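## Task

Take the orange jar out of the crowded tray and raise it. Every other jar must stay in the tray, and the tray must rest flat on the table. At the end, the only loose objects the grippers may be holding or pressing are the orange jar and the tray. The jar must be held motionless in the air, with its underside clearly more than one jar height above the highest tops of the remaining jars. It must be gripped firmly, with the fingertips well below its lid, and it must not touch anything else.

## Robot and tools

ROBOT. There are two six-joint arms, left_arm and right_arm, and each has a parallel two-finger gripper. The fingers point along the gripper's +z axis and close along its y axis. A flat block about 9 cm long sticks out toward the gripper's +x side and turns with it. end_effector_position is the spot between the pads when they are shut. Closed fingertips reach about 19 mm past that spot, and open ones about 6 mm. While closing, the tips also move about 13 mm away from the arm, so leave that much room above a surface.

FRAME. All poses share one scene frame with its origin on the table top between the arms. +z is up, +x points out over the table, and left_arm sits on the +y side. The arm names do not tell you which side of a picture an arm is on. Printed hand positions can be off, more so at long reach.

execute_actions takes {"actions": [...]} with at most one item, plus an optional "pictures" boolean (pictures are on by default).
- An empty list only reports the state.
- A move is {"rows": [[...]], "steps": n}, with 1 to 15 rows and n at most 15 (default 15). Each step lasts 1/30 s and uses one row. If there are fewer rows than steps, the last row repeats.
- A wait is {"steps": n} with n up to 300. It sends no command and returns once n steps have passed since the previous result.

Each row is one flat list of 18 numbers covering both arms, even when only one arm moves. The first 9 are left_arm: six absolute joint target angles in radians (shoulder pan, shoulder lift, elbow, wrist 1, wrist 2, wrist 3), then gripper position, force_limit and speed. The next 9 are the same for right_arm. The joint targets are absolute angles in the same form as the Joint positions line, not offsets. Stated ranges: pan -3.142 to 3.142, lift -6.283 to 6.283, elbow 0.000 to 3.142, wrists -6.283 to 6.283 each. A target more than 0.010 rad beyond a range end, and further out than the present angle, makes the whole call refused, and nothing is sent. The real ends may sit 0.010 rad either way. Targets past a real end are clipped, and "joint sent to its limit" may be reported, sometimes for an earlier action.

Motion limits. Each joint's target is kept within a lead of its measured angle: 0.394 rad for pan and lift, 0.493 for the elbow, and 0.69 for each wrist. If the targets would put the hand more than 100 mm from where it is, they are all pulled back. Motion lags commands by about 0.17 s, so after big moves check Joint positions before trusting that the target was reached.

Gripper numbers, each in [-1, 1]:
- position: absolute opening. +1 is fully open (85 mm), the pads touch near -0.8, and -1 closes until something blocks the fingers.
- force_limit: pad force on a 40 mm object; about 20 N at -1, 128 N at 0 and 235 N at +1.
- speed: about 20, 85 and 150 mm/s at -1, 0 and +1. A faster close adds a few newtons.

To leave a gripper unchanged, send its previous three numbers again, because 0 is a real command. A new force or speed only applies after the position changes by at least 0.01. To grip softer, open first.

To grip, command -1, keep sending it, and confirm that object_status reads 2. The codes are: 0 moving; 1 blocked while opening; 2 blocked while closing (holding); 3 reached the target or the pads met. Any new position resets the status to 0 for a moment. The fingers re-close on their own if the object slips, except after a close at force_limit -1. position_measured is in counts: 3 is open, 78 is about 60 mm, 130 is 40 mm, 180 is 20 mm and 230 is pads touching. For these jars, grip with a high force_limit, low on the body, not at the lid.

RESULT LINES.
- The state line gives each arm's pose (metres, quaternion wxyz) and its velocities.
- Joint positions and Joint velocities give one block per arm.
- Wrist force and Wrist torque are flange sensor readings in the gripper's own axes. They are noisy, carry a fixed offset of up to about 10 N, and saturate near 200 N; "no reading" is harmless.
- HELD marks steps on which your row was partly not sent.
- "joint command not followed" means a clearance check altered the joint targets; the grippers still ran.
- MOTOR HOT appears at 70 °C; at 85 °C the arm brakes until it cools.

WAITING. Between calls, the arms keep heading for the last row sent. They stop once everything is nearly still or a step is HELD. Fingers that are still moving carry on.

AVOID:
- A contact torque at a joint's load limit (pan and lift 686, elbow 402, wrists 99.5 N m; a held load counts) freezes that arm for 10 s.
- An outside force of 150 N on the arm, its tool or its load does the same.
- Arm-on-arm collisions can end the scene.
- Knocking anything off the table fails the task.
- Drops, slips, slams and hard shoves are penalized.
- Occasional brief tugs or pushes may come from outside, so keep a firm grip.

zoom_image takes {"camera": one of cam_high, cam_low, cam_left_wrist, cam_right_wrist, "region": [x0, y0, x1, y1]}. The region is in pixels of that camera's latest image, with the origin at the top left, and is at most 504 by 504. cam_high and cam_low are 672x504, and the wrist cameras are 504x504 fisheye.

finished_scene takes {"scene": number of the current scene}.

Each tool is called after "Call:" as name(argument=value, ...) on one line, values as JSON.

## Session

Call:
execute_actions(actions=[])

Scene clock: 0.00 s of 4400.00 s.
left_arm: end_effector_position=(+0.7258, +0.4385, +0.3194) position_measured=3 object_status=3 end_effector_quat_wxyz=(-0.033, +0.792, +0.435, -0.427) end_effector_velocity=(+0.001, -0.000, +0.000) end_effector_angular_velocity=(-0.000, -0.001, -0.000) | right_arm: end_effector_position=(+1.1937, +0.3785, +0.3834) position_measured=3 object_status=3 end_effector_quat_wxyz=(+0.111, -0.549, +0.630, +0.537) end_effector_velocity=(-0.000, -0.000, -0.001) end_effector_angular_velocity=(-0.000, -0.001, +0.001)
Joint positions: left_arm=[-0.346 -1.299  1.916 -1.462 -2.131  2.023] | right_arm=[ 0.193 -0.663  0.916 -1.421 -0.447 -1.363]
Joint velocities: left_arm=[-0.     0.    -0.001  0.    -0.     0.   ] | right_arm=[-0.    -0.     0.001 -0.001 -0.001 -0.001]
Motor temperatures (°C, as the motors report them): left_arm=[31 34 34 37 36 37] | right_arm=[34 32 33 37 36 36]
Wrist force (N, on the end effector, along its own x y z axes, offset not removed): no reading
Wrist torque (N m, same axes, about the end effector's origin, offset not removed): no reading

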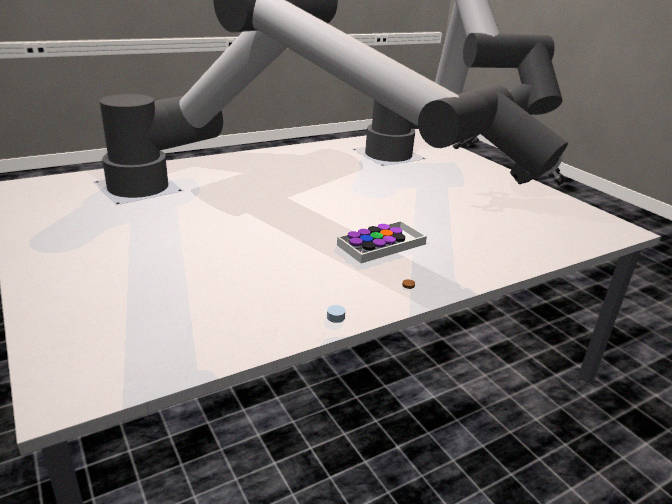

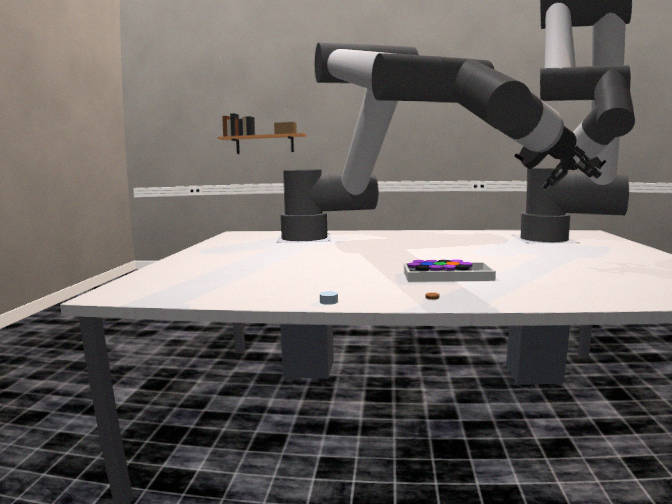

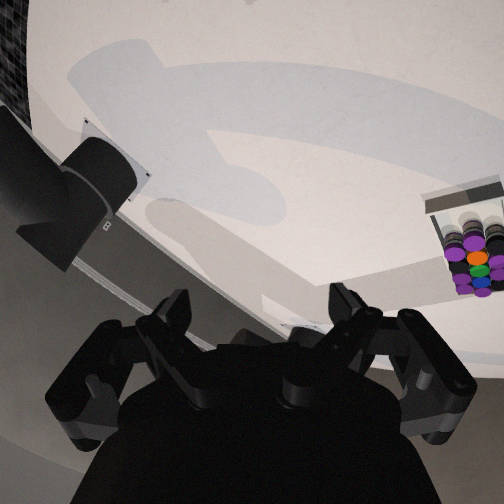

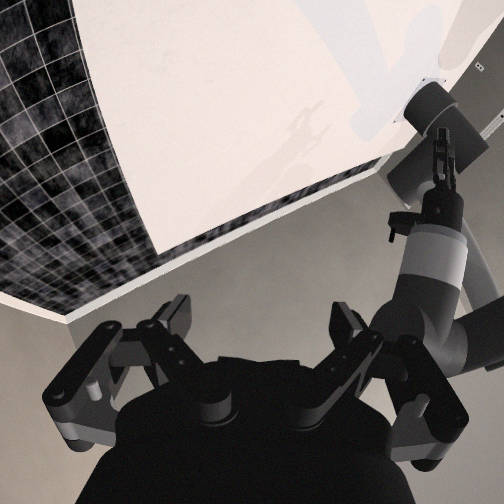

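Call:
zoom_image(camera="cam_high", region=[325, 205, 445, 295])

Call:
zoom_image(camera="cam_left_wrist", region=[384, 170, 504, 310])

Region (325, 205, 445, 295) of cam_high's 672x504 image, scaled by 4.200, with more detail than that image has; it fills the top 378 rows of this view, and the rest is white.

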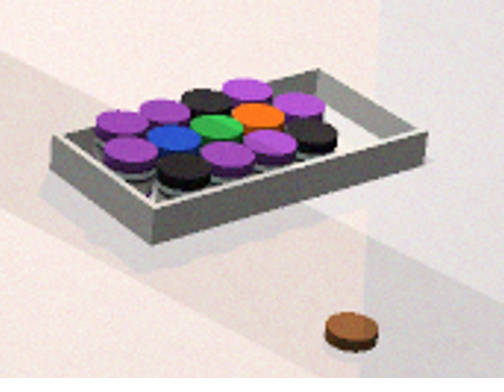

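Region (384, 170, 504, 310) of cam_left_wrist's 504x504 image, scaled by 3.600, with more detail than that image has; it fills the left 432 columns of this view, and the rest is white.

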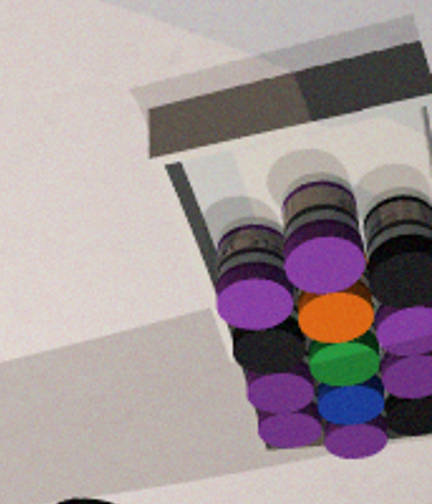

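Call:
execute_actions(actions=[{"rows":[[-0.346,-1.299,1.916,-1.7,-1.8,2.1,1,0,0,-0.75,-0.8,1.0,-1.421,-0.447,-1.363,1,0,0]]}], pictures=false)

Call:
execute_actions(actions=[{"steps":30}], pictures=false)

Call:
execute_actions(actions=[{"rows":[[-0.912,-1.305,1.838,-2.104,-1.571,2.244,1,0,0,-0.75,-0.8,1.0,-1.421,-0.447,-1.363,1,0,0]]}], pictures=false)

Call:
execute_actions(actions=[{"steps":45}])

Scene clock: 28.13 s of 4400.00 s.
left_arm: end_effector_position=(+0.8100, +0.5146, +0.2731) position_measured=3 object_status=3 end_effector_quat_wxyz=(-0.064, +0.891, +0.364, -0.266) end_effector_velocity=(+0.045, +0.037, -0.013) end_effector_angular_velocity=(+0.076, -0.135, -0.092) | right_arm: end_effector_position=(+1.2953, +0.2010, +0.4247) position_measured=3 object_status=3 end_effector_quat_wxyz=(+0.153, -0.509, +0.664, +0.526) end_effector_velocity=(+0.207, -0.413, +0.077) end_effector_angular_velocity=(+0.006, -0.031, -0.306)
Joint positions: left_arm=[-0.346 -1.299  1.916 -1.688 -1.819  2.097] | right_arm=[ 0.058 -0.705  0.942 -1.421 -0.447 -1.363]
Joint velocities: left_arm=[ 0.001  0.001 -0.001 -0.096  0.146  0.027] | right_arm=[-0.306 -0.079  0.047  0.     0.    -0.   ]
Motor temperatures (°C, as the motors report them): left_arm=[31 34 34 37 36 37] | right_arm=[34 32 33 37 36 36]
Wrist force (N, on the end effector, along its own x y z axes, offset not removed): left_arm=[-10.2 3.6 3.9] | right_arm=[-0.2 1.7 2.1]
Wrist torque (N m, same axes, about the end effector's origin, offset not removed): left_arm=[1.52 1.61 0.26] | right_arm=[0.41 0.55 0.64]
Steps of this call (steps 1 to 90: nothing new was sent; then 24.63 s passed at rest; steps 91 to 105: all 15 steps of this action). Readings (joint positions | what the end effector reports):
91: left_arm=[-0.346 -1.299 1.916 -1.462 -2.131 2.023] | right_arm=[0.193 -0.663 0.916 -1.421 -0.447 -1.363] | left_arm position_measured=3 object_status=3 | right_arm position_measured=3 object_status=3
92: left_arm=[-0.346 -1.299 1.916 -1.464 -2.129 2.025] | right_arm=[0.191 -0.664 0.917 -1.421 -0.447 -1.363] | left_arm position_measured=3 object_status=3 | right_arm position_measured=3 object_status=3
94: left_arm=[-0.346 -1.299 1.916 -1.505 -2.084 2.046] | right_arm=[0.170 -0.671 0.921 -1.421 -0.447 -1.363] | left_arm position_measured=3 object_status=3 | right_arm position_measured=3 object_status=3
98: left_arm=[-0.346 -1.299 1.916 -1.623 -1.918 2.079] | right_arm=[0.130 -0.685 0.930 -1.421 -0.447 -1.363] | left_arm position_measured=3 object_status=3 | right_arm position_measured=3 object_status=3
105: the state above

Scene clock: 29.13 s of 4400.00 s.
left_arm: end_effector_position=(+0.8156, +0.5194, +0.2715) position_measured=3 object_status=3 end_effector_quat_wxyz=(-0.066, +0.895, +0.360, -0.256) end_effector_velocity=(+0.001, -0.000, +0.001) end_effector_angular_velocity=(-0.000, -0.002, +0.000) | right_arm: end_effector_position=(+1.4474, -0.2415, +0.4762) position_measured=3 object_status=3 end_effector_quat_wxyz=(+0.240, -0.406, +0.733, +0.490) end_effector_velocity=(+0.090, -0.459, +0.032) end_effector_angular_velocity=(-0.003, -0.013, -0.310)
Joint positions: left_arm=[-0.346 -1.299  1.916 -1.7   -1.8    2.1  ] | right_arm=[-0.253 -0.759  0.975 -1.421 -0.447 -1.363]
Joint velocities: left_arm=[ 0.     0.    -0.001 -0.     0.     0.   ] | right_arm=[-0.311 -0.034  0.021  0.    -0.001 -0.   ]
Motor temperatures (°C, as the motors report them): left_arm=[31 34 34 37 36 37] | right_arm=[34 32 33 37 36 36]
Wrist force (N, on the end effector, along its own x y z axes, offset not removed): left_arm=[-8.4 0.5 1.8] | right_arm=[0.0 3.6 0.4]
Wrist torque (N m, same axes, about the end effector's origin, offset not removed): left_arm=[0.70 1.39 0.34] | right_arm=[0.77 0.54 0.60]
Steps of this call (steps 1 to 30: the robot went on to your last target). Readings (joint positions | what the end effector reports):
1: left_arm=[-0.346 -1.299 1.916 -1.691 -1.814 2.097] | right_arm=[0.048 -0.708 0.944 -1.421 -0.447 -1.363] | left_arm position_measured=3 object_status=3 | right_arm position_measured=3 object_status=3
2: left_arm=[-0.346 -1.299 1.916 -1.693 -1.811 2.098] | right_arm=[0.037 -0.710 0.945 -1.421 -0.447 -1.363] | left_arm position_measured=3 object_status=3 | right_arm position_measured=3 object_status=3
4: left_arm=[-0.346 -1.299 1.916 -1.696 -1.807 2.099] | right_arm=[0.017 -0.715 0.948 -1.421 -0.447 -1.363] | left_arm position_measured=3 object_status=3 | right_arm position_measured=3 object_status=3
8: left_arm=[-0.346 -1.299 1.916 -1.698 -1.802 2.100] | right_arm=[-0.025 -0.724 0.954 -1.421 -0.447 -1.363] | left_arm position_measured=3 object_status=3 | right_arm position_measured=3 object_status=3
30: the state above

Scene clock: 29.63 s of 4400.00 s.
left_arm: end_effector_position=(+0.8648, +0.3305, +0.2947) position_measured=3 object_status=3 end_effector_quat_wxyz=(-0.047, +0.966, +0.216, -0.137) end_effector_velocity=(+0.002, -0.453, +0.058) end_effector_angular_velocity=(-0.085, -0.407, -0.644) | right_arm: end_effector_position=(+1.4759, -0.4754, +0.4895) position_measured=3 object_status=3 end_effector_quat_wxyz=(+0.280, -0.349, +0.762, +0.469) end_effector_velocity=(+0.021, -0.467, +0.022) end_effector_angular_velocity=(-0.001, -0.007, -0.311)
Joint positions: left_arm=[-0.564 -1.302  1.88  -1.884 -1.693  2.168] | right_arm=[-0.41  -0.773  0.984 -1.421 -0.447 -1.363]
Joint velocities: left_arm=[-0.493 -0.006 -0.06  -0.312  0.175  0.11 ] | right_arm=[-0.311 -0.025  0.016  0.002  0.001 -0.001]
Motor temperatures (°C, as the motors report them): left_arm=[31 34 34 37 36 37] | right_arm=[34 32 33 37 36 36]
Wrist force (N, on the end effector, along its own x y z axes, offset not removed): left_arm=[-8.9 4.1 4.4] | right_arm=[0.1 1.0 1.7]
Wrist torque (N m, same axes, about the end effector's origin, offset not removed): left_arm=[1.63 1.33 0.29] | right_arm=[0.23 0.41 0.47]
Steps of this call (steps 1 to 15: all 15 steps of this action). Readings (joint positions | what the end effector reports):
1: left_arm=[-0.346 -1.299 1.916 -1.700 -1.800 2.100] | right_arm=[-0.264 -0.760 0.976 -1.421 -0.447 -1.363] | left_arm position_measured=3 object_status=3 | right_arm position_measured=3 object_status=3
2: left_arm=[-0.348 -1.299 1.915 -1.702 -1.798 2.102] | right_arm=[-0.274 -0.761 0.976 -1.421 -0.447 -1.363] | left_arm position_measured=3 object_status=3 | right_arm position_measured=3 object_status=3
4: left_arm=[-0.379 -1.300 1.908 -1.734 -1.778 2.115] | right_arm=[-0.295 -0.763 0.978 -1.421 -0.447 -1.363] | left_arm position_measured=3 object_status=3 | right_arm position_measured=3 object_status=3
8: left_arm=[-0.447 -1.300 1.896 -1.798 -1.742 2.137] | right_arm=[-0.337 -0.767 0.980 -1.421 -0.447 -1.363] | left_arm position_measured=3 object_status=3 | right_arm position_measured=3 object_status=3
15: the state above

Scene clock: 31.13 s of 4400.00 s.
left_arm: end_effector_position=(+0.8002, +0.0001, +0.3503) position_measured=3 object_status=3 end_effector_quat_wxyz=(+0.000, +1.000, -0.001, -0.000) end_effector_velocity=(-0.001, +0.000, -0.001) end_effector_angular_velocity=(+0.001, +0.001, -0.001) | right_arm: end_effector_position=(+1.4146, -0.9771, +0.5142) position_measured=3 object_status=3 end_effector_quat_wxyz=(+0.358, -0.218, +0.810, +0.411) end_effector_velocity=(-0.001, -0.006, +0.001) end_effector_angular_velocity=(-0.000, -0.002, -0.004)
Joint positions: left_arm=[-0.912 -1.305  1.838 -2.104 -1.571  2.244] | right_arm=[-0.749 -0.8    1.    -1.421 -0.447 -1.363]
Joint velocities: left_arm=[-0.001  0.     0.002 -0.     0.    -0.   ] | right_arm=[-0.004 -0.    -0.    -0.001  0.001 -0.001]
Motor temperatures (°C, as the motors report them): left_arm=[31 34 34 37 36 37] | right_arm=[34 32 33 37 36 36]
Wrist force (N, on the end effector, along its own x y z axes, offset not removed): left_arm=[-10.6 0.1 4.5] | right_arm=[1.6 1.1 -1.2]
Wrist torque (N m, same axes, about the end effector's origin, offset not removed): left_arm=[0.59 1.71 0.22] | right_arm=[0.27 0.16 0.59]
Steps of this call (steps 1 to 45: the robot went on to your last target). Readings (joint positions | what the end effector reports):
1: left_arm=[-0.580 -1.302 1.878 -1.895 -1.688 2.171] | right_arm=[-0.421 -0.774 0.984 -1.421 -0.447 -1.363] | left_arm position_measured=3 object_status=3 | right_arm position_measured=3 object_status=3
2: left_arm=[-0.597 -1.302 1.876 -1.905 -1.682 2.175] | right_arm=[-0.431 -0.775 0.985 -1.421 -0.447 -1.363] | left_arm position_measured=3 object_status=3 | right_arm position_measured=3 object_status=3
4: left_arm=[-0.629 -1.302 1.872 -1.926 -1.670 2.182] | right_arm=[-0.452 -0.777 0.986 -1.421 -0.447 -1.363] | left_arm position_measured=3 object_status=3 | right_arm position_measured=3 object_status=3
8: left_arm=[-0.693 -1.303 1.864 -1.967 -1.647 2.196] | right_arm=[-0.494 -0.780 0.988 -1.421 -0.447 -1.363] | left_arm position_measured=3 object_status=3 | right_arm position_measured=3 object_status=3
45: the state above

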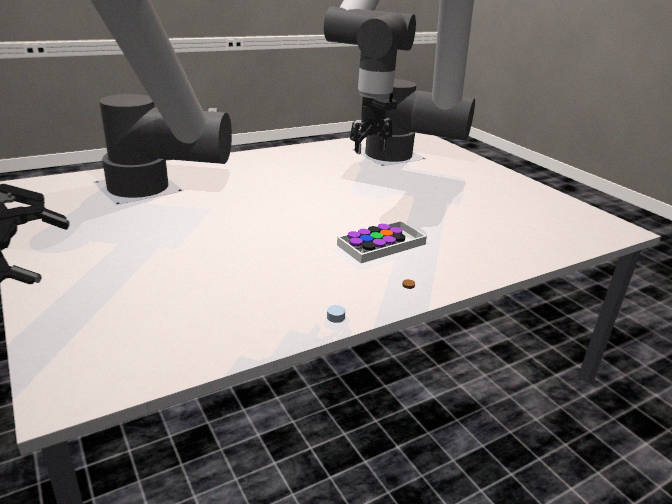

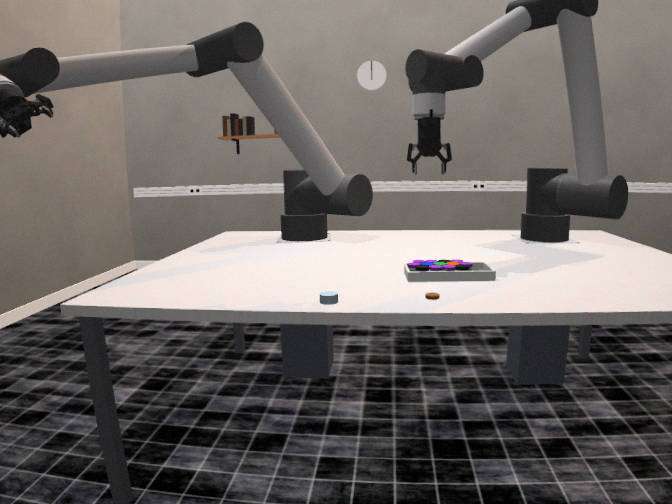

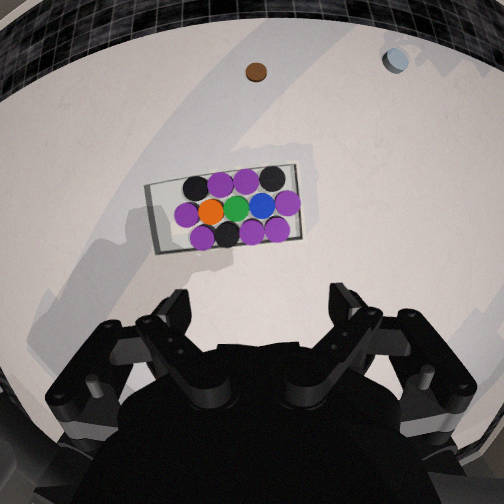

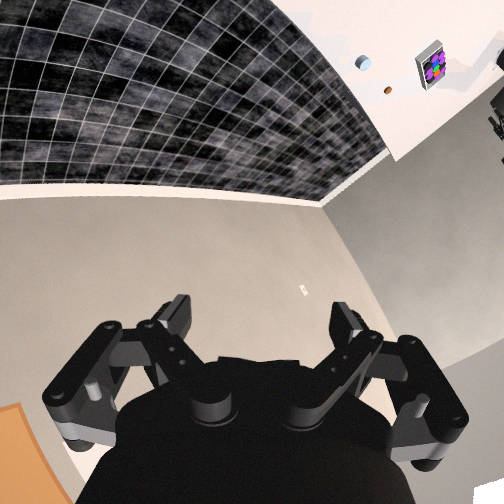

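Call:
execute_actions(actions=[{"rows":[[-0.8523,-1.1573,2.0076,-2.4211,-1.571,2.185,1,0,0,-0.75,-0.8,1.0,-1.421,-0.447,-1.363,1,0,0]]}], pictures=false)

Call:
execute_actions(actions=[{"steps":20}])

Call:
zoom_image(camera="cam_low", region=[390, 200, 510, 290])

Call:
zoom_image(camera="cam_left_wrist", region=[110, 130, 410, 350])

Scene clock: 43.93 s of 4400.00 s.
left_arm: end_effector_position=(+0.8198, +0.0566, +0.1593) position_measured=3 object_status=3 end_effector_quat_wxyz=(-0.001, +0.999, +0.050, -0.001) end_effector_velocity=(+0.007, +0.089, -0.232) end_effector_angular_velocity=(-0.014, -0.012, +0.128) | right_arm: end_effector_position=(+1.4144, -0.9780, +0.5142) position_measured=3 object_status=3 end_effector_quat_wxyz=(+0.358, -0.218, +0.810, +0.411) end_effector_velocity=(-0.000, -0.000, -0.001) end_effector_angular_velocity=(+0.001, +0.002, -0.000)
Joint positions: left_arm=[-0.861 -1.178  1.983 -2.373 -1.571  2.193] | right_arm=[-0.75  -0.8    1.    -1.421 -0.447 -1.363]
Joint velocities: left_arm=[ 0.065  0.166  0.192 -0.376  0.    -0.064] | right_arm=[-0.    -0.     0.001 -0.    -0.     0.001]
Motor temperatures (°C, as the motors report them): left_arm=[31 34 34 37 36 37] | right_arm=[34 32 33 37 36 36]
Wrist force (N, on the end effector, along its own x y z axes, offset not removed): left_arm=[-7.7 2.8 7.7] | right_arm=[0.3 2.8 -0.3]
Wrist torque (N m, same axes, about the end effector's origin, offset not removed): left_arm=[1.34 1.21 0.44] | right_arm=[0.61 0.51 0.52]
Steps of this call (steps 1 to 15: the robot went on to your last target; steps 16 to 90: nothing new was sent; then 9.30 s passed at rest; steps 91 to 105: all 15 steps of this action). Readings (joint positions | what the end effector reports):
91: left_arm=[-0.912 -1.305 1.838 -2.104 -1.571 2.244] | right_arm=[-0.750 -0.800 1.000 -1.421 -0.447 -1.363] | left_arm position_measured=3 object_status=3 | right_arm position_measured=3 object_status=3
92: left_arm=[-0.911 -1.303 1.840 -2.107 -1.571 2.243] | right_arm=[-0.750 -0.800 1.000 -1.421 -0.447 -1.363] | left_arm position_measured=3 object_status=3 | right_arm position_measured=3 object_status=3
94: left_arm=[-0.902 -1.283 1.862 -2.141 -1.571 2.234] | right_arm=[-0.750 -0.800 1.000 -1.421 -0.447 -1.363] | left_arm position_measured=3 object_status=3 | right_arm position_measured=3 object_status=3
98: left_arm=[-0.887 -1.243 1.908 -2.229 -1.571 2.219] | right_arm=[-0.750 -0.800 1.000 -1.421 -0.447 -1.363] | left_arm position_measured=3 object_status=3 | right_arm position_measured=3 object_status=3
105: the state above

Scene clock: 44.60 s of 4400.00 s.
left_arm: end_effector_position=(+0.8206, +0.0682, +0.1308) position_measured=3 object_status=3 end_effector_quat_wxyz=(+0.000, +0.998, +0.058, -0.000) end_effector_velocity=(+0.001, +0.001, -0.000) end_effector_angular_velocity=(-0.001, -0.001, +0.002) | right_arm: end_effector_position=(+1.4144, -0.9780, +0.5142) position_measured=3 object_status=3 end_effector_quat_wxyz=(+0.358, -0.218, +0.810, +0.411) end_effector_velocity=(-0.000, -0.000, +0.000) end_effector_angular_velocity=(-0.001, +0.002, +0.000)
Joint positions: left_arm=[-0.852 -1.157  2.007 -2.421 -1.571  2.185] | right_arm=[-0.75  -0.8    1.    -1.421 -0.447 -1.363]
Joint velocities: left_arm=[ 0.001  0.001  0.    -0.002  0.    -0.001] | right_arm=[-0.     0.    -0.001  0.001 -0.002  0.   ]
Motor temperatures (°C, as the motors report them): left_arm=[31 34 34 37 36 37] | right_arm=[34 32 33 37 36 36]
Wrist force (N, on the end effector, along its own x y z axes, offset not removed): left_arm=[-7.9 4.2 4.7] | right_arm=[1.6 1.0 0.6]
Wrist torque (N m, same axes, about the end effector's origin, offset not removed): left_arm=[1.55 1.20 0.42] | right_arm=[0.28 0.23 0.66]
Steps of this call (steps 1 to 20: the robot went on to your last target). Readings (joint positions | what the end effector reports):
1: left_arm=[-0.859 -1.173 1.989 -2.384 -1.571 2.191] | right_arm=[-0.750 -0.800 1.000 -1.421 -0.447 -1.363] | left_arm position_measured=3 object_status=3 | right_arm position_measured=3 object_status=3
2: left_arm=[-0.857 -1.170 1.993 -2.393 -1.571 2.190] | right_arm=[-0.750 -0.800 1.000 -1.421 -0.447 -1.363] | left_arm position_measured=3 object_status=3 | right_arm position_measured=3 object_status=3
4: left_arm=[-0.855 -1.165 1.999 -2.404 -1.571 2.188] | right_arm=[-0.750 -0.800 1.000 -1.421 -0.447 -1.363] | left_arm position_measured=3 object_status=3 | right_arm position_measured=3 object_status=3
8: left_arm=[-0.853 -1.160 2.005 -2.415 -1.571 2.186] | right_arm=[-0.750 -0.800 1.000 -1.421 -0.447 -1.363] | left_arm position_measured=3 object_status=3 | right_arm position_measured=3 object_status=3
20: the state above

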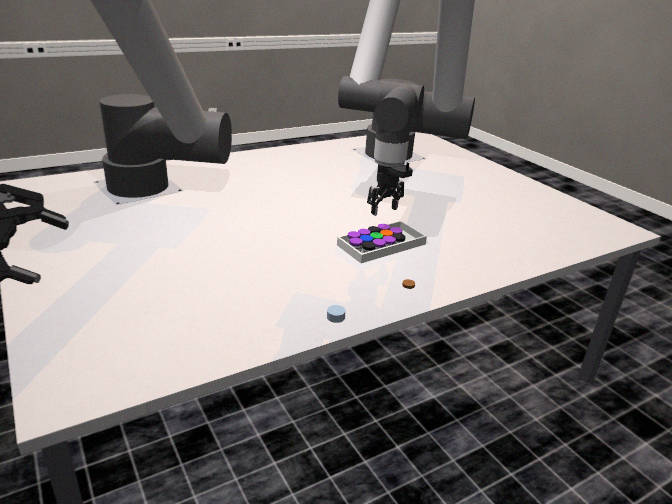

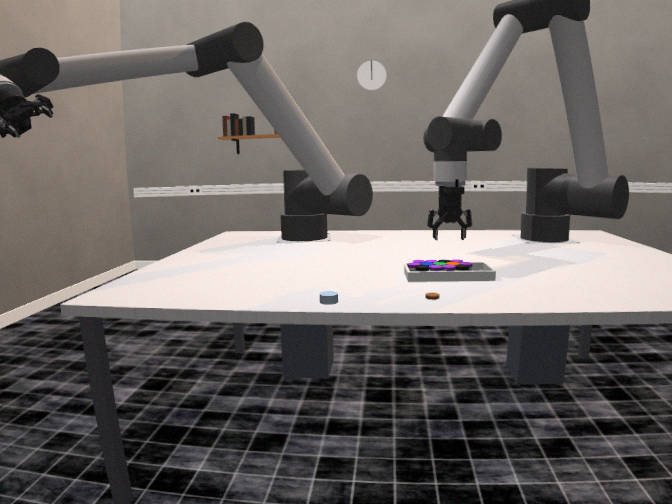

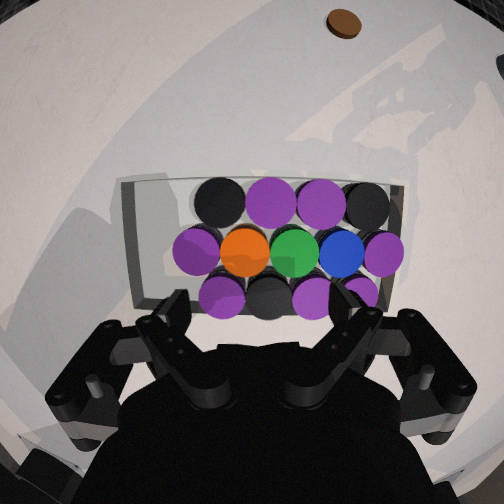

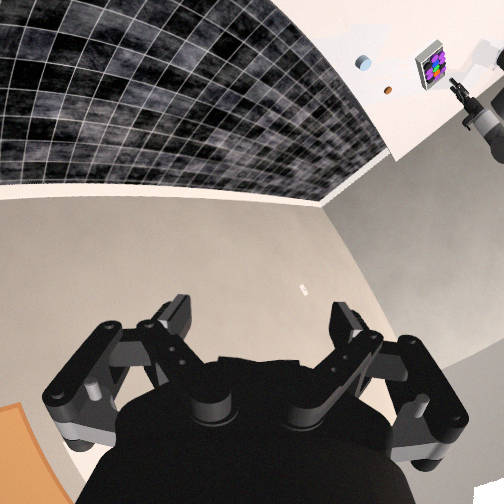

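Region (390, 200, 510, 290) of cam_low's 672x504 image, scaled by 4.200, with more detail than that image has; it fills the top 378 rows of this view, and the rest is white.

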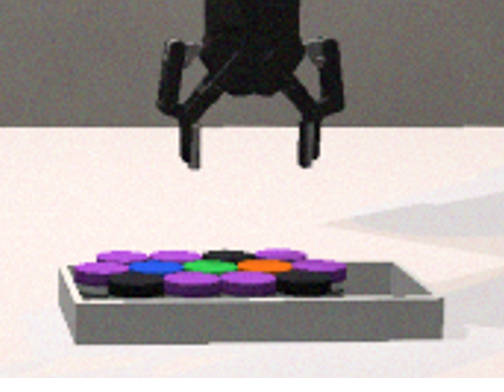

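Region (110, 130, 410, 350) of cam_left_wrist's 504x504 image, scaled by 1.680, with more detail than that image has; it fills the top 370 rows of this view, and the rest is white.

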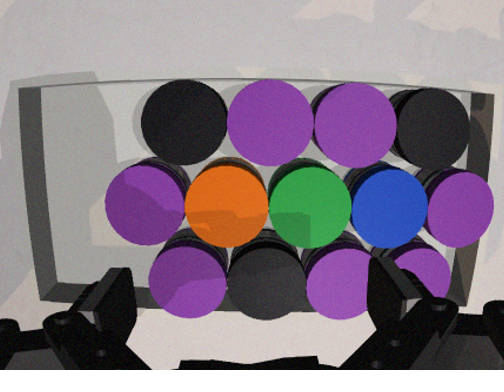

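Call:
execute_actions(actions=[{"rows":[[-0.8062,-1.1209,2.0634,-2.5133,-1.571,2.2314,-0.85,0,1,-0.75,-0.8,1.0,-1.421,-0.447,-1.363,1,0,0]]}], pictures=false)

Call:
execute_actions(actions=[{"steps":12}])

Call:
zoom_image(camera="cam_low", region=[420, 220, 510, 290])

Call:
zoom_image(camera="cam_high", region=[350, 190, 440, 260])

Scene clock: 75.63 s of 4400.00 s.
left_arm: end_effector_position=(+0.8303, +0.1213, +0.0774) position_measured=156 object_status=0 end_effector_quat_wxyz=(+0.000, +0.998, +0.058, -0.000) end_effector_velocity=(+0.003, +0.014, -0.014) end_effector_angular_velocity=(-0.002, -0.002, -0.000) | right_arm: end_effector_position=(+1.4144, -0.9780, +0.5142) position_measured=3 object_status=3 end_effector_quat_wxyz=(+0.358, -0.218, +0.810, +0.411) end_effector_velocity=(+0.000, +0.000, +0.000) end_effector_angular_velocity=(+0.001, -0.001, -0.000)
Joint positions: left_arm=[-0.808 -1.122  2.061 -2.51  -1.571  2.23 ] | right_arm=[-0.75  -0.8    1.    -1.421 -0.447 -1.363]
Joint velocities: left_arm=[ 0.012  0.01   0.015 -0.027 -0.     0.013] | right_arm=[-0.    -0.     0.     0.     0.001 -0.001]
Motor temperatures (°C, as the motors report them): left_arm=[31 34 34 37 36 37] | right_arm=[34 32 33 37 36 36]
Wrist force (N, on the end effector, along its own x y z axes, offset not removed): left_arm=[-9.6 1.5 5.1] | right_arm=[1.4 4.6 -0.5]
Wrist torque (N m, same axes, about the end effector's origin, offset not removed): left_arm=[1.01 1.35 0.33] | right_arm=[1.06 0.20 0.55]
Steps of this call (steps 1 to 15: the robot went on to your last target; steps 16 to 90: nothing new was sent; then 27.53 s passed at rest; steps 91 to 105: all 15 steps of this action). Readings (joint positions | what the end effector reports):
91: left_arm=[-0.852 -1.157 2.008 -2.421 -1.571 2.185] | right_arm=[-0.750 -0.800 1.000 -1.421 -0.447 -1.363] | left_arm position_measured=3 object_status=0 | right_arm position_measured=3 object_status=3
92: left_arm=[-0.850 -1.156 2.009 -2.424 -1.571 2.187] | right_arm=[-0.750 -0.800 1.000 -1.421 -0.447 -1.363] | left_arm position_measured=3 object_status=0 | right_arm position_measured=3 object_status=3
94: left_arm=[-0.835 -1.144 2.028 -2.451 -1.571 2.202] | right_arm=[-0.750 -0.800 1.000 -1.421 -0.447 -1.363] | left_arm position_measured=15 object_status=0 | right_arm position_measured=3 object_status=3
98: left_arm=[-0.816 -1.129 2.051 -2.491 -1.571 2.221] | right_arm=[-0.750 -0.800 1.000 -1.421 -0.447 -1.363] | left_arm position_measured=64 object_status=0 | right_arm position_measured=3 object_status=3
105: the state above

Scene clock: 76.03 s of 4400.00 s.
left_arm: end_effector_position=(+0.8305, +0.1232, +0.0756) position_measured=231 object_status=3 end_effector_quat_wxyz=(+0.000, +0.998, +0.058, -0.000) end_effector_velocity=(-0.001, +0.002, -0.002) end_effector_angular_velocity=(+0.001, +0.001, +0.000) | right_arm: end_effector_position=(+1.4144, -0.9780, +0.5142) position_measured=3 object_status=3 end_effector_quat_wxyz=(+0.358, -0.218, +0.810, +0.411) end_effector_velocity=(+0.000, +0.001, -0.000) end_effector_angular_velocity=(+0.003, +0.001, -0.001)
Joint positions: left_arm=[-0.806 -1.121  2.063 -2.513 -1.571  2.231] | right_arm=[-0.75  -0.8    1.    -1.421 -0.447 -1.363]
Joint velocities: left_arm=[ 0.001  0.     0.003 -0.001  0.     0.001] | right_arm=[0.    0.    0.001 0.001 0.002 0.001]
Motor temperatures (°C, as the motors report them): left_arm=[31 34 34 37 36 37] | right_arm=[34 32 33 37 36 36]
Wrist force (N, on the end effector, along its own x y z axes, offset not removed): left_arm=[-12.8 6.2 3.5] | right_arm=[0.2 1.6 1.1]
Wrist torque (N m, same axes, about the end effector's origin, offset not removed): left_arm=[2.03 2.22 0.29] | right_arm=[0.33 0.46 0.62]
Steps of this call (steps 1 to 12: the robot went on to your last target). Readings (joint positions | what the end effector reports):
1: left_arm=[-0.807 -1.122 2.062 -2.511 -1.571 2.230] | right_arm=[-0.750 -0.800 1.000 -1.421 -0.447 -1.363] | left_arm position_measured=169 object_status=0 | right_arm position_measured=3 object_status=3
2: left_arm=[-0.807 -1.122 2.062 -2.511 -1.571 2.230] | right_arm=[-0.750 -0.800 1.000 -1.421 -0.447 -1.363] | left_arm position_measured=183 object_status=0 | right_arm position_measured=3 object_status=3
4: left_arm=[-0.807 -1.121 2.063 -2.512 -1.571 2.231] | right_arm=[-0.750 -0.800 1.000 -1.421 -0.447 -1.363] | left_arm position_measured=209 object_status=0 | right_arm position_measured=3 object_status=3
8: left_arm=[-0.806 -1.121 2.063 -2.513 -1.571 2.231] | right_arm=[-0.750 -0.800 1.000 -1.421 -0.447 -1.363] | left_arm position_measured=231 object_status=0 | right_arm position_measured=3 object_status=3
12: the state above

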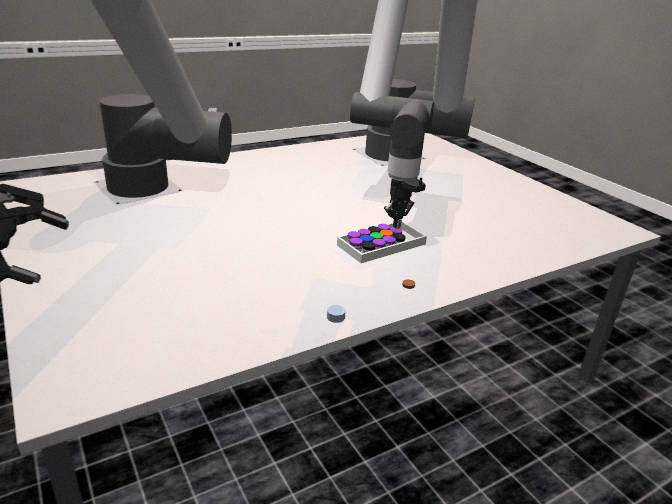

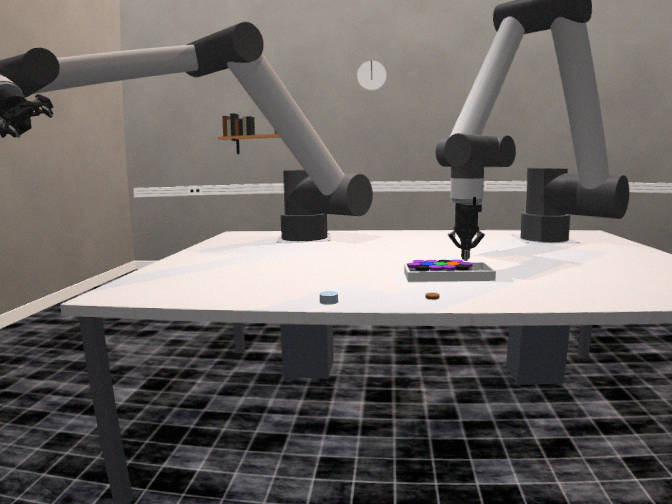

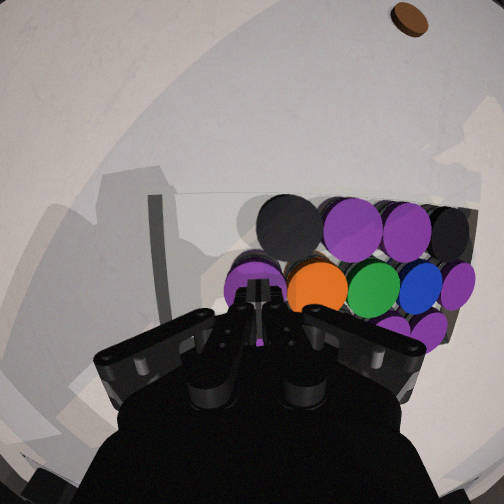

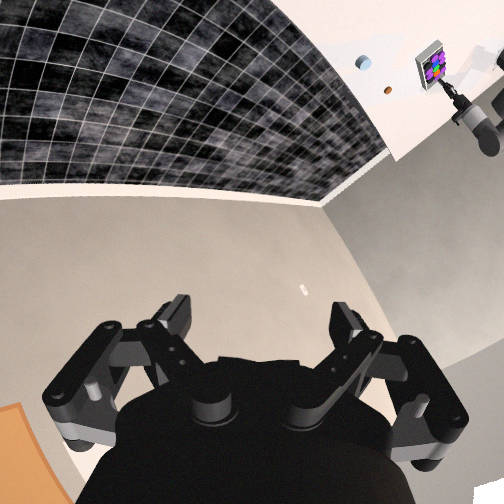

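Region (420, 220, 510, 290) of cam_low's 672x504 image, scaled by 5.600, with more detail than that image has.

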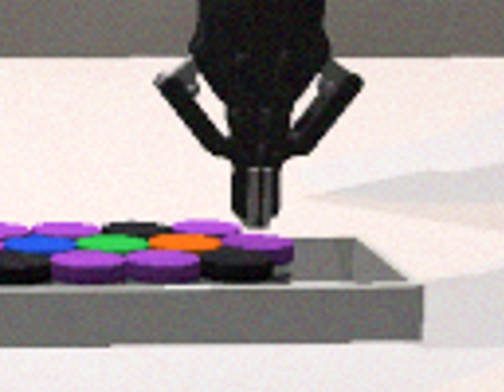

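Region (350, 190, 440, 260) of cam_high's 672x504 image, scaled by 5.600, with more detail than that image has.

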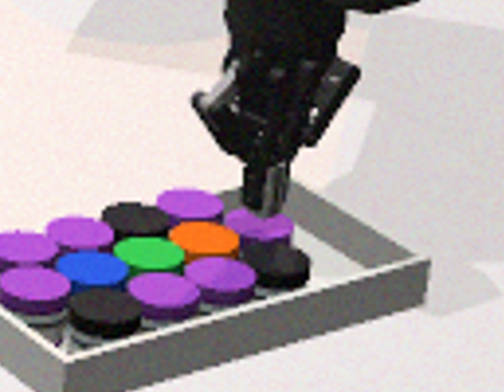

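Call:
execute_actions(actions=[{"rows":[[-0.8062,-1.1124,2.0661,-2.5245,-1.571,2.2314,-0.85,0,1,-0.75,-0.8,1.0,-1.421,-0.447,-1.363,1,0,0]]}], pictures=false)

Scene clock: 79.70 s of 4400.00 s.
left_arm: end_effector_position=(+0.8305, +0.1233, +0.0678) position_measured=231 object_status=3 end_effector_quat_wxyz=(+0.000, +0.998, +0.058, -0.000) end_effector_velocity=(+0.002, -0.002, -0.000) end_effector_angular_velocity=(-0.003, -0.003, -0.001) | right_arm: end_effector_position=(+1.4143, -0.9780, +0.5142) position_measured=3 object_status=3 end_effector_quat_wxyz=(+0.358, -0.218, +0.810, +0.411) end_effector_velocity=(-0.000, -0.000, -0.000) end_effector_angular_velocity=(-0.001, +0.000, +0.000)
Joint positions: left_arm=[-0.806 -1.113  2.066 -2.524 -1.571  2.231] | right_arm=[-0.75  -0.8    1.    -1.421 -0.447 -1.363]
Joint velocities: left_arm=[-0.001  0.002 -0.002 -0.004  0.     0.   ] | right_arm=[-0.    -0.     0.    -0.    -0.001 -0.   ]
Motor temperatures (°C, as the motors report them): left_arm=[31 34 34 37 36 37] | right_arm=[34 32 33 37 36 36]
Wrist force (N, on the end effector, along its own x y z axes, offset not removed): left_arm=[-12.0 3.8 4.7] | right_arm=[-0.4 2.8 2.9]
Wrist torque (N m, same axes, about the end effector's origin, offset not removed): left_arm=[1.45 1.80 0.33] | right_arm=[0.69 0.53 0.57]
Steps of this call (steps 1 to 15: the robot went on to your last target; steps 16 to 90: nothing new was sent; then 0.17 s passed at rest; steps 91 to 105: all 15 steps of this action). Readings (joint positions | what the end effector reports):
91: left_arm=[-0.806 -1.121 2.063 -2.513 -1.571 2.231] | right_arm=[-0.750 -0.800 1.000 -1.421 -0.447 -1.363] | left_arm position_measured=231 object_status=3 | right_arm position_measured=3 object_status=3
92: left_arm=[-0.806 -1.120 2.064 -2.514 -1.571 2.231] | right_arm=[-0.750 -0.800 1.000 -1.421 -0.447 -1.363] | left_arm position_measured=231 object_status=3 | right_arm position_measured=3 object_status=3
94: left_arm=[-0.806 -1.118 2.064 -2.518 -1.571 2.231] | right_arm=[-0.750 -0.800 1.000 -1.421 -0.447 -1.363] | left_arm position_measured=231 object_status=3 | right_arm position_measured=3 object_status=3
98: left_arm=[-0.806 -1.114 2.066 -2.522 -1.571 2.231] | right_arm=[-0.750 -0.800 1.000 -1.421 -0.447 -1.363] | left_arm position_measured=231 object_status=3 | right_arm position_measured=3 object_status=3
105: the state above

Call:
execute_actions(actions=[{"rows":[[-0.8062,-1.1103,2.0668,-2.5273,-1.571,2.2314,-0.85,0,1,-0.75,-0.8,1.0,-1.421,-0.447,-1.363,1,0,0]]}], pictures=false)

Scene clock: 82.40 s of 4400.00 s.
left_arm: end_effector_position=(+0.8305, +0.1233, +0.0657) position_measured=231 object_status=3 end_effector_quat_wxyz=(+0.000, +0.998, +0.058, -0.000) end_effector_velocity=(-0.001, +0.001, -0.000) end_effector_angular_velocity=(+0.000, +0.000, -0.000) | right_arm: end_effector_position=(+1.4143, -0.9780, +0.5142) position_measured=3 object_status=3 end_effector_quat_wxyz=(+0.358, -0.218, +0.810, +0.411) end_effector_velocity=(+0.000, +0.000, +0.001) end_effector_angular_velocity=(+0.002, +0.001, -0.001)
Joint positions: left_arm=[-0.806 -1.11   2.067 -2.527 -1.571  2.231] | right_arm=[-0.75  -0.8    1.    -1.421 -0.447 -1.363]
Joint velocities: left_arm=[ 0.    -0.     0.001 -0.001  0.     0.   ] | right_arm=[ 0.    -0.    -0.     0.001  0.001  0.001]
Motor temperatures (°C, as the motors report them): left_arm=[31 34 34 37 36 37] | right_arm=[34 32 33 37 36 36]
Wrist force (N, on the end effector, along its own x y z axes, offset not removed): left_arm=[-14.8 -0.7 -11.5] | right_arm=[0.7 3.2 -1.0]
Wrist torque (N m, same axes, about the end effector's origin, offset not removed): left_arm=[0.99 2.27 0.24] | right_arm=[0.75 0.43 0.60]
Steps of this call (steps 1 to 15: the robot went on to your last target; steps 16 to 66: nothing new was sent; steps 67 to 81: all 15 steps of this action). Readings (joint positions | what the end effector reports):
67: left_arm=[-0.806 -1.112 2.066 -2.525 -1.571 2.231] | right_arm=[-0.750 -0.800 1.000 -1.421 -0.447 -1.363] | left_arm position_measured=231 object_status=3 | right_arm position_measured=3 object_status=3
68: left_arm=[-0.806 -1.112 2.066 -2.525 -1.571 2.231] | right_arm=[-0.750 -0.800 1.000 -1.421 -0.447 -1.363] | left_arm position_measured=231 object_status=3 | right_arm position_measured=3 object_status=3
70: left_arm=[-0.806 -1.112 2.066 -2.526 -1.571 2.231] | right_arm=[-0.750 -0.800 1.000 -1.421 -0.447 -1.363] | left_arm position_measured=231 object_status=3 | right_arm position_measured=3 object_status=3
74: left_arm=[-0.806 -1.111 2.067 -2.527 -1.571 2.231] | right_arm=[-0.750 -0.800 1.000 -1.421 -0.447 -1.363] | left_arm position_measured=231 object_status=3 | right_arm position_measured=3 object_status=3
81: the state above

Call:
execute_actions(actions=[{"rows":[[-0.8030,-1.1128,2.0716,-2.5296,-1.571,2.2346,-0.85,0,1,-0.75,-0.8,1.0,-1.421,-0.447,-1.363,1,0,0],[-0.8030,-1.1128,2.0716,-2.5296,-1.571,2.2346,-0.85,0,1,-0.75,-0.8,1.0,-1.421,-0.447,-1.363,1,0,0],[-0.7998,-1.1153,2.0764,-2.5319,-1.571,2.2378,-0.85,0,1,-0.75,-0.8,1.0,-1.421,-0.447,-1.363,1,0,0],[-0.7998,-1.1153,2.0764,-2.5319,-1.571,2.2378,-0.85,0,1,-0.75,-0.8,1.0,-1.421,-0.447,-1.363,1,0,0],[-0.7965,-1.1178,2.0812,-2.5341,-1.571,2.2411,-0.85,0,1,-0.75,-0.8,1.0,-1.421,-0.447,-1.363,1,0,0],[-0.7965,-1.1178,2.0812,-2.5341,-1.571,2.2411,-0.85,0,1,-0.75,-0.8,1.0,-1.421,-0.447,-1.363,1,0,0],[-0.7933,-1.1203,2.0860,-2.5364,-1.571,2.2443,-0.85,0,1,-0.75,-0.8,1.0,-1.421,-0.447,-1.363,1,0,0]]}])

Scene clock: 91.40 s of 4400.00 s.
left_arm: end_effector_position=(+0.8282, +0.1416, +0.0654) position_measured=231 object_status=3 end_effector_quat_wxyz=(-0.000, +0.998, +0.058, -0.000) end_effector_velocity=(-0.003, +0.014, -0.001) end_effector_angular_velocity=(+0.002, +0.002, -0.001) | right_arm: end_effector_position=(+1.4143, -0.9780, +0.5142) position_measured=3 object_status=3 end_effector_quat_wxyz=(+0.358, -0.218, +0.810, +0.411) end_effector_velocity=(+0.000, +0.000, +0.000) end_effector_angular_velocity=(+0.000, -0.001, -0.000)
Joint positions: left_arm=[-0.794 -1.119  2.084 -2.536 -1.571  2.243] | right_arm=[-0.75  -0.8    1.    -1.421 -0.447 -1.363]
Joint velocities: left_arm=[ 0.008 -0.007  0.014 -0.004 -0.     0.009] | right_arm=[ 0.    -0.    -0.    -0.     0.001 -0.001]
Motor temperatures (°C, as the motors report them): left_arm=[31 34 34 37 36 37] | right_arm=[34 32 33 37 36 36]
Wrist force (N, on the end effector, along its own x y z axes, offset not removed): left_arm=[-11.7 1.7 -25.8] | right_arm=[1.1 2.0 3.7]
Wrist torque (N m, same axes, about the end effector's origin, offset not removed): left_arm=[0.70 2.12 0.36] | right_arm=[0.47 0.21 0.62]
Steps of this call (steps 1 to 15: the robot went on to your last target; steps 16 to 90: nothing new was sent; then 5.50 s passed at rest; steps 91 to 105: all 15 steps of this action). Readings (joint positions | what the end effector reports):
91: left_arm=[-0.806 -1.110 2.067 -2.527 -1.571 2.231] | right_arm=[-0.750 -0.800 1.000 -1.421 -0.447 -1.363] | left_arm position_measured=231 object_status=3 | right_arm position_measured=3 object_status=3
92: left_arm=[-0.806 -1.110 2.067 -2.527 -1.571 2.232] | right_arm=[-0.750 -0.800 1.000 -1.421 -0.447 -1.363] | left_arm position_measured=231 object_status=3 | right_arm position_measured=3 object_status=3
94: left_arm=[-0.805 -1.111 2.069 -2.528 -1.571 2.233] | right_arm=[-0.750 -0.800 1.000 -1.421 -0.447 -1.363] | left_arm position_measured=231 object_status=3 | right_arm position_measured=3 object_status=3
98: left_arm=[-0.800 -1.115 2.076 -2.532 -1.571 2.238] | right_arm=[-0.750 -0.800 1.000 -1.421 -0.447 -1.363] | left_arm position_measured=231 object_status=3 | right_arm position_measured=3 object_status=3
105: the state above

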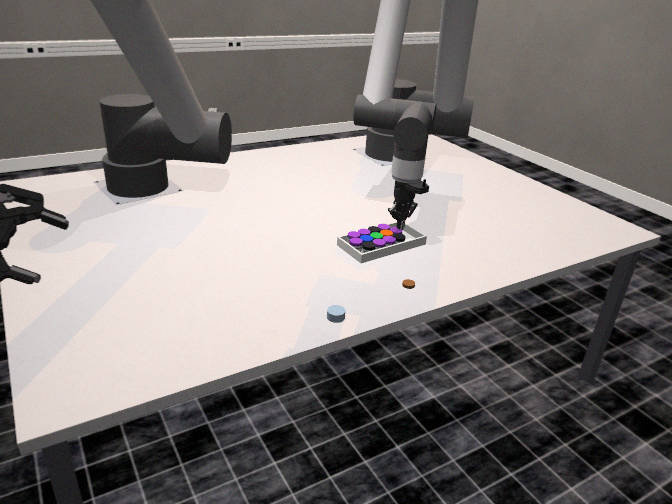

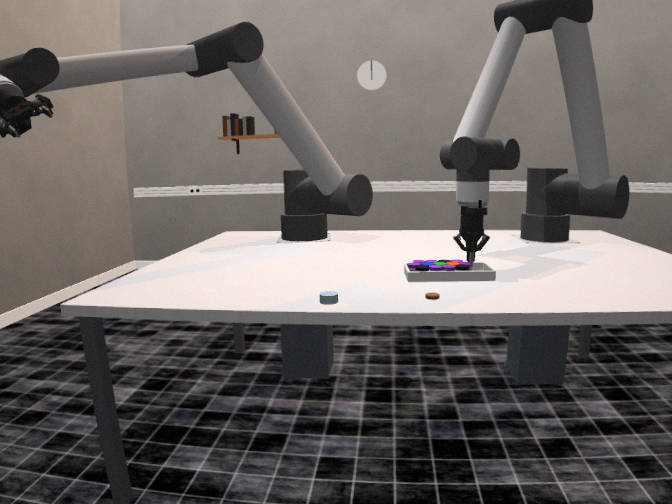

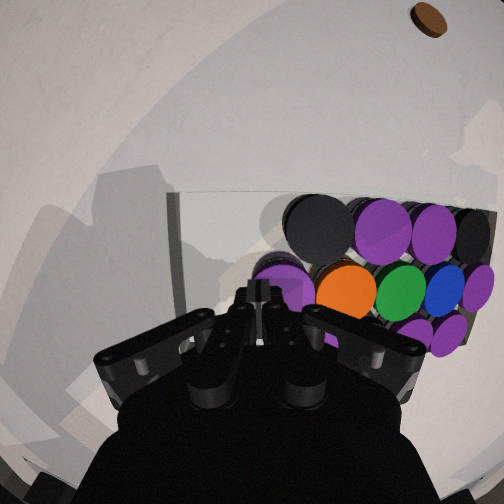

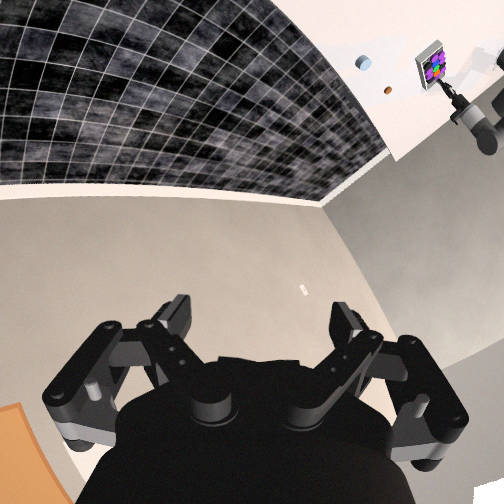

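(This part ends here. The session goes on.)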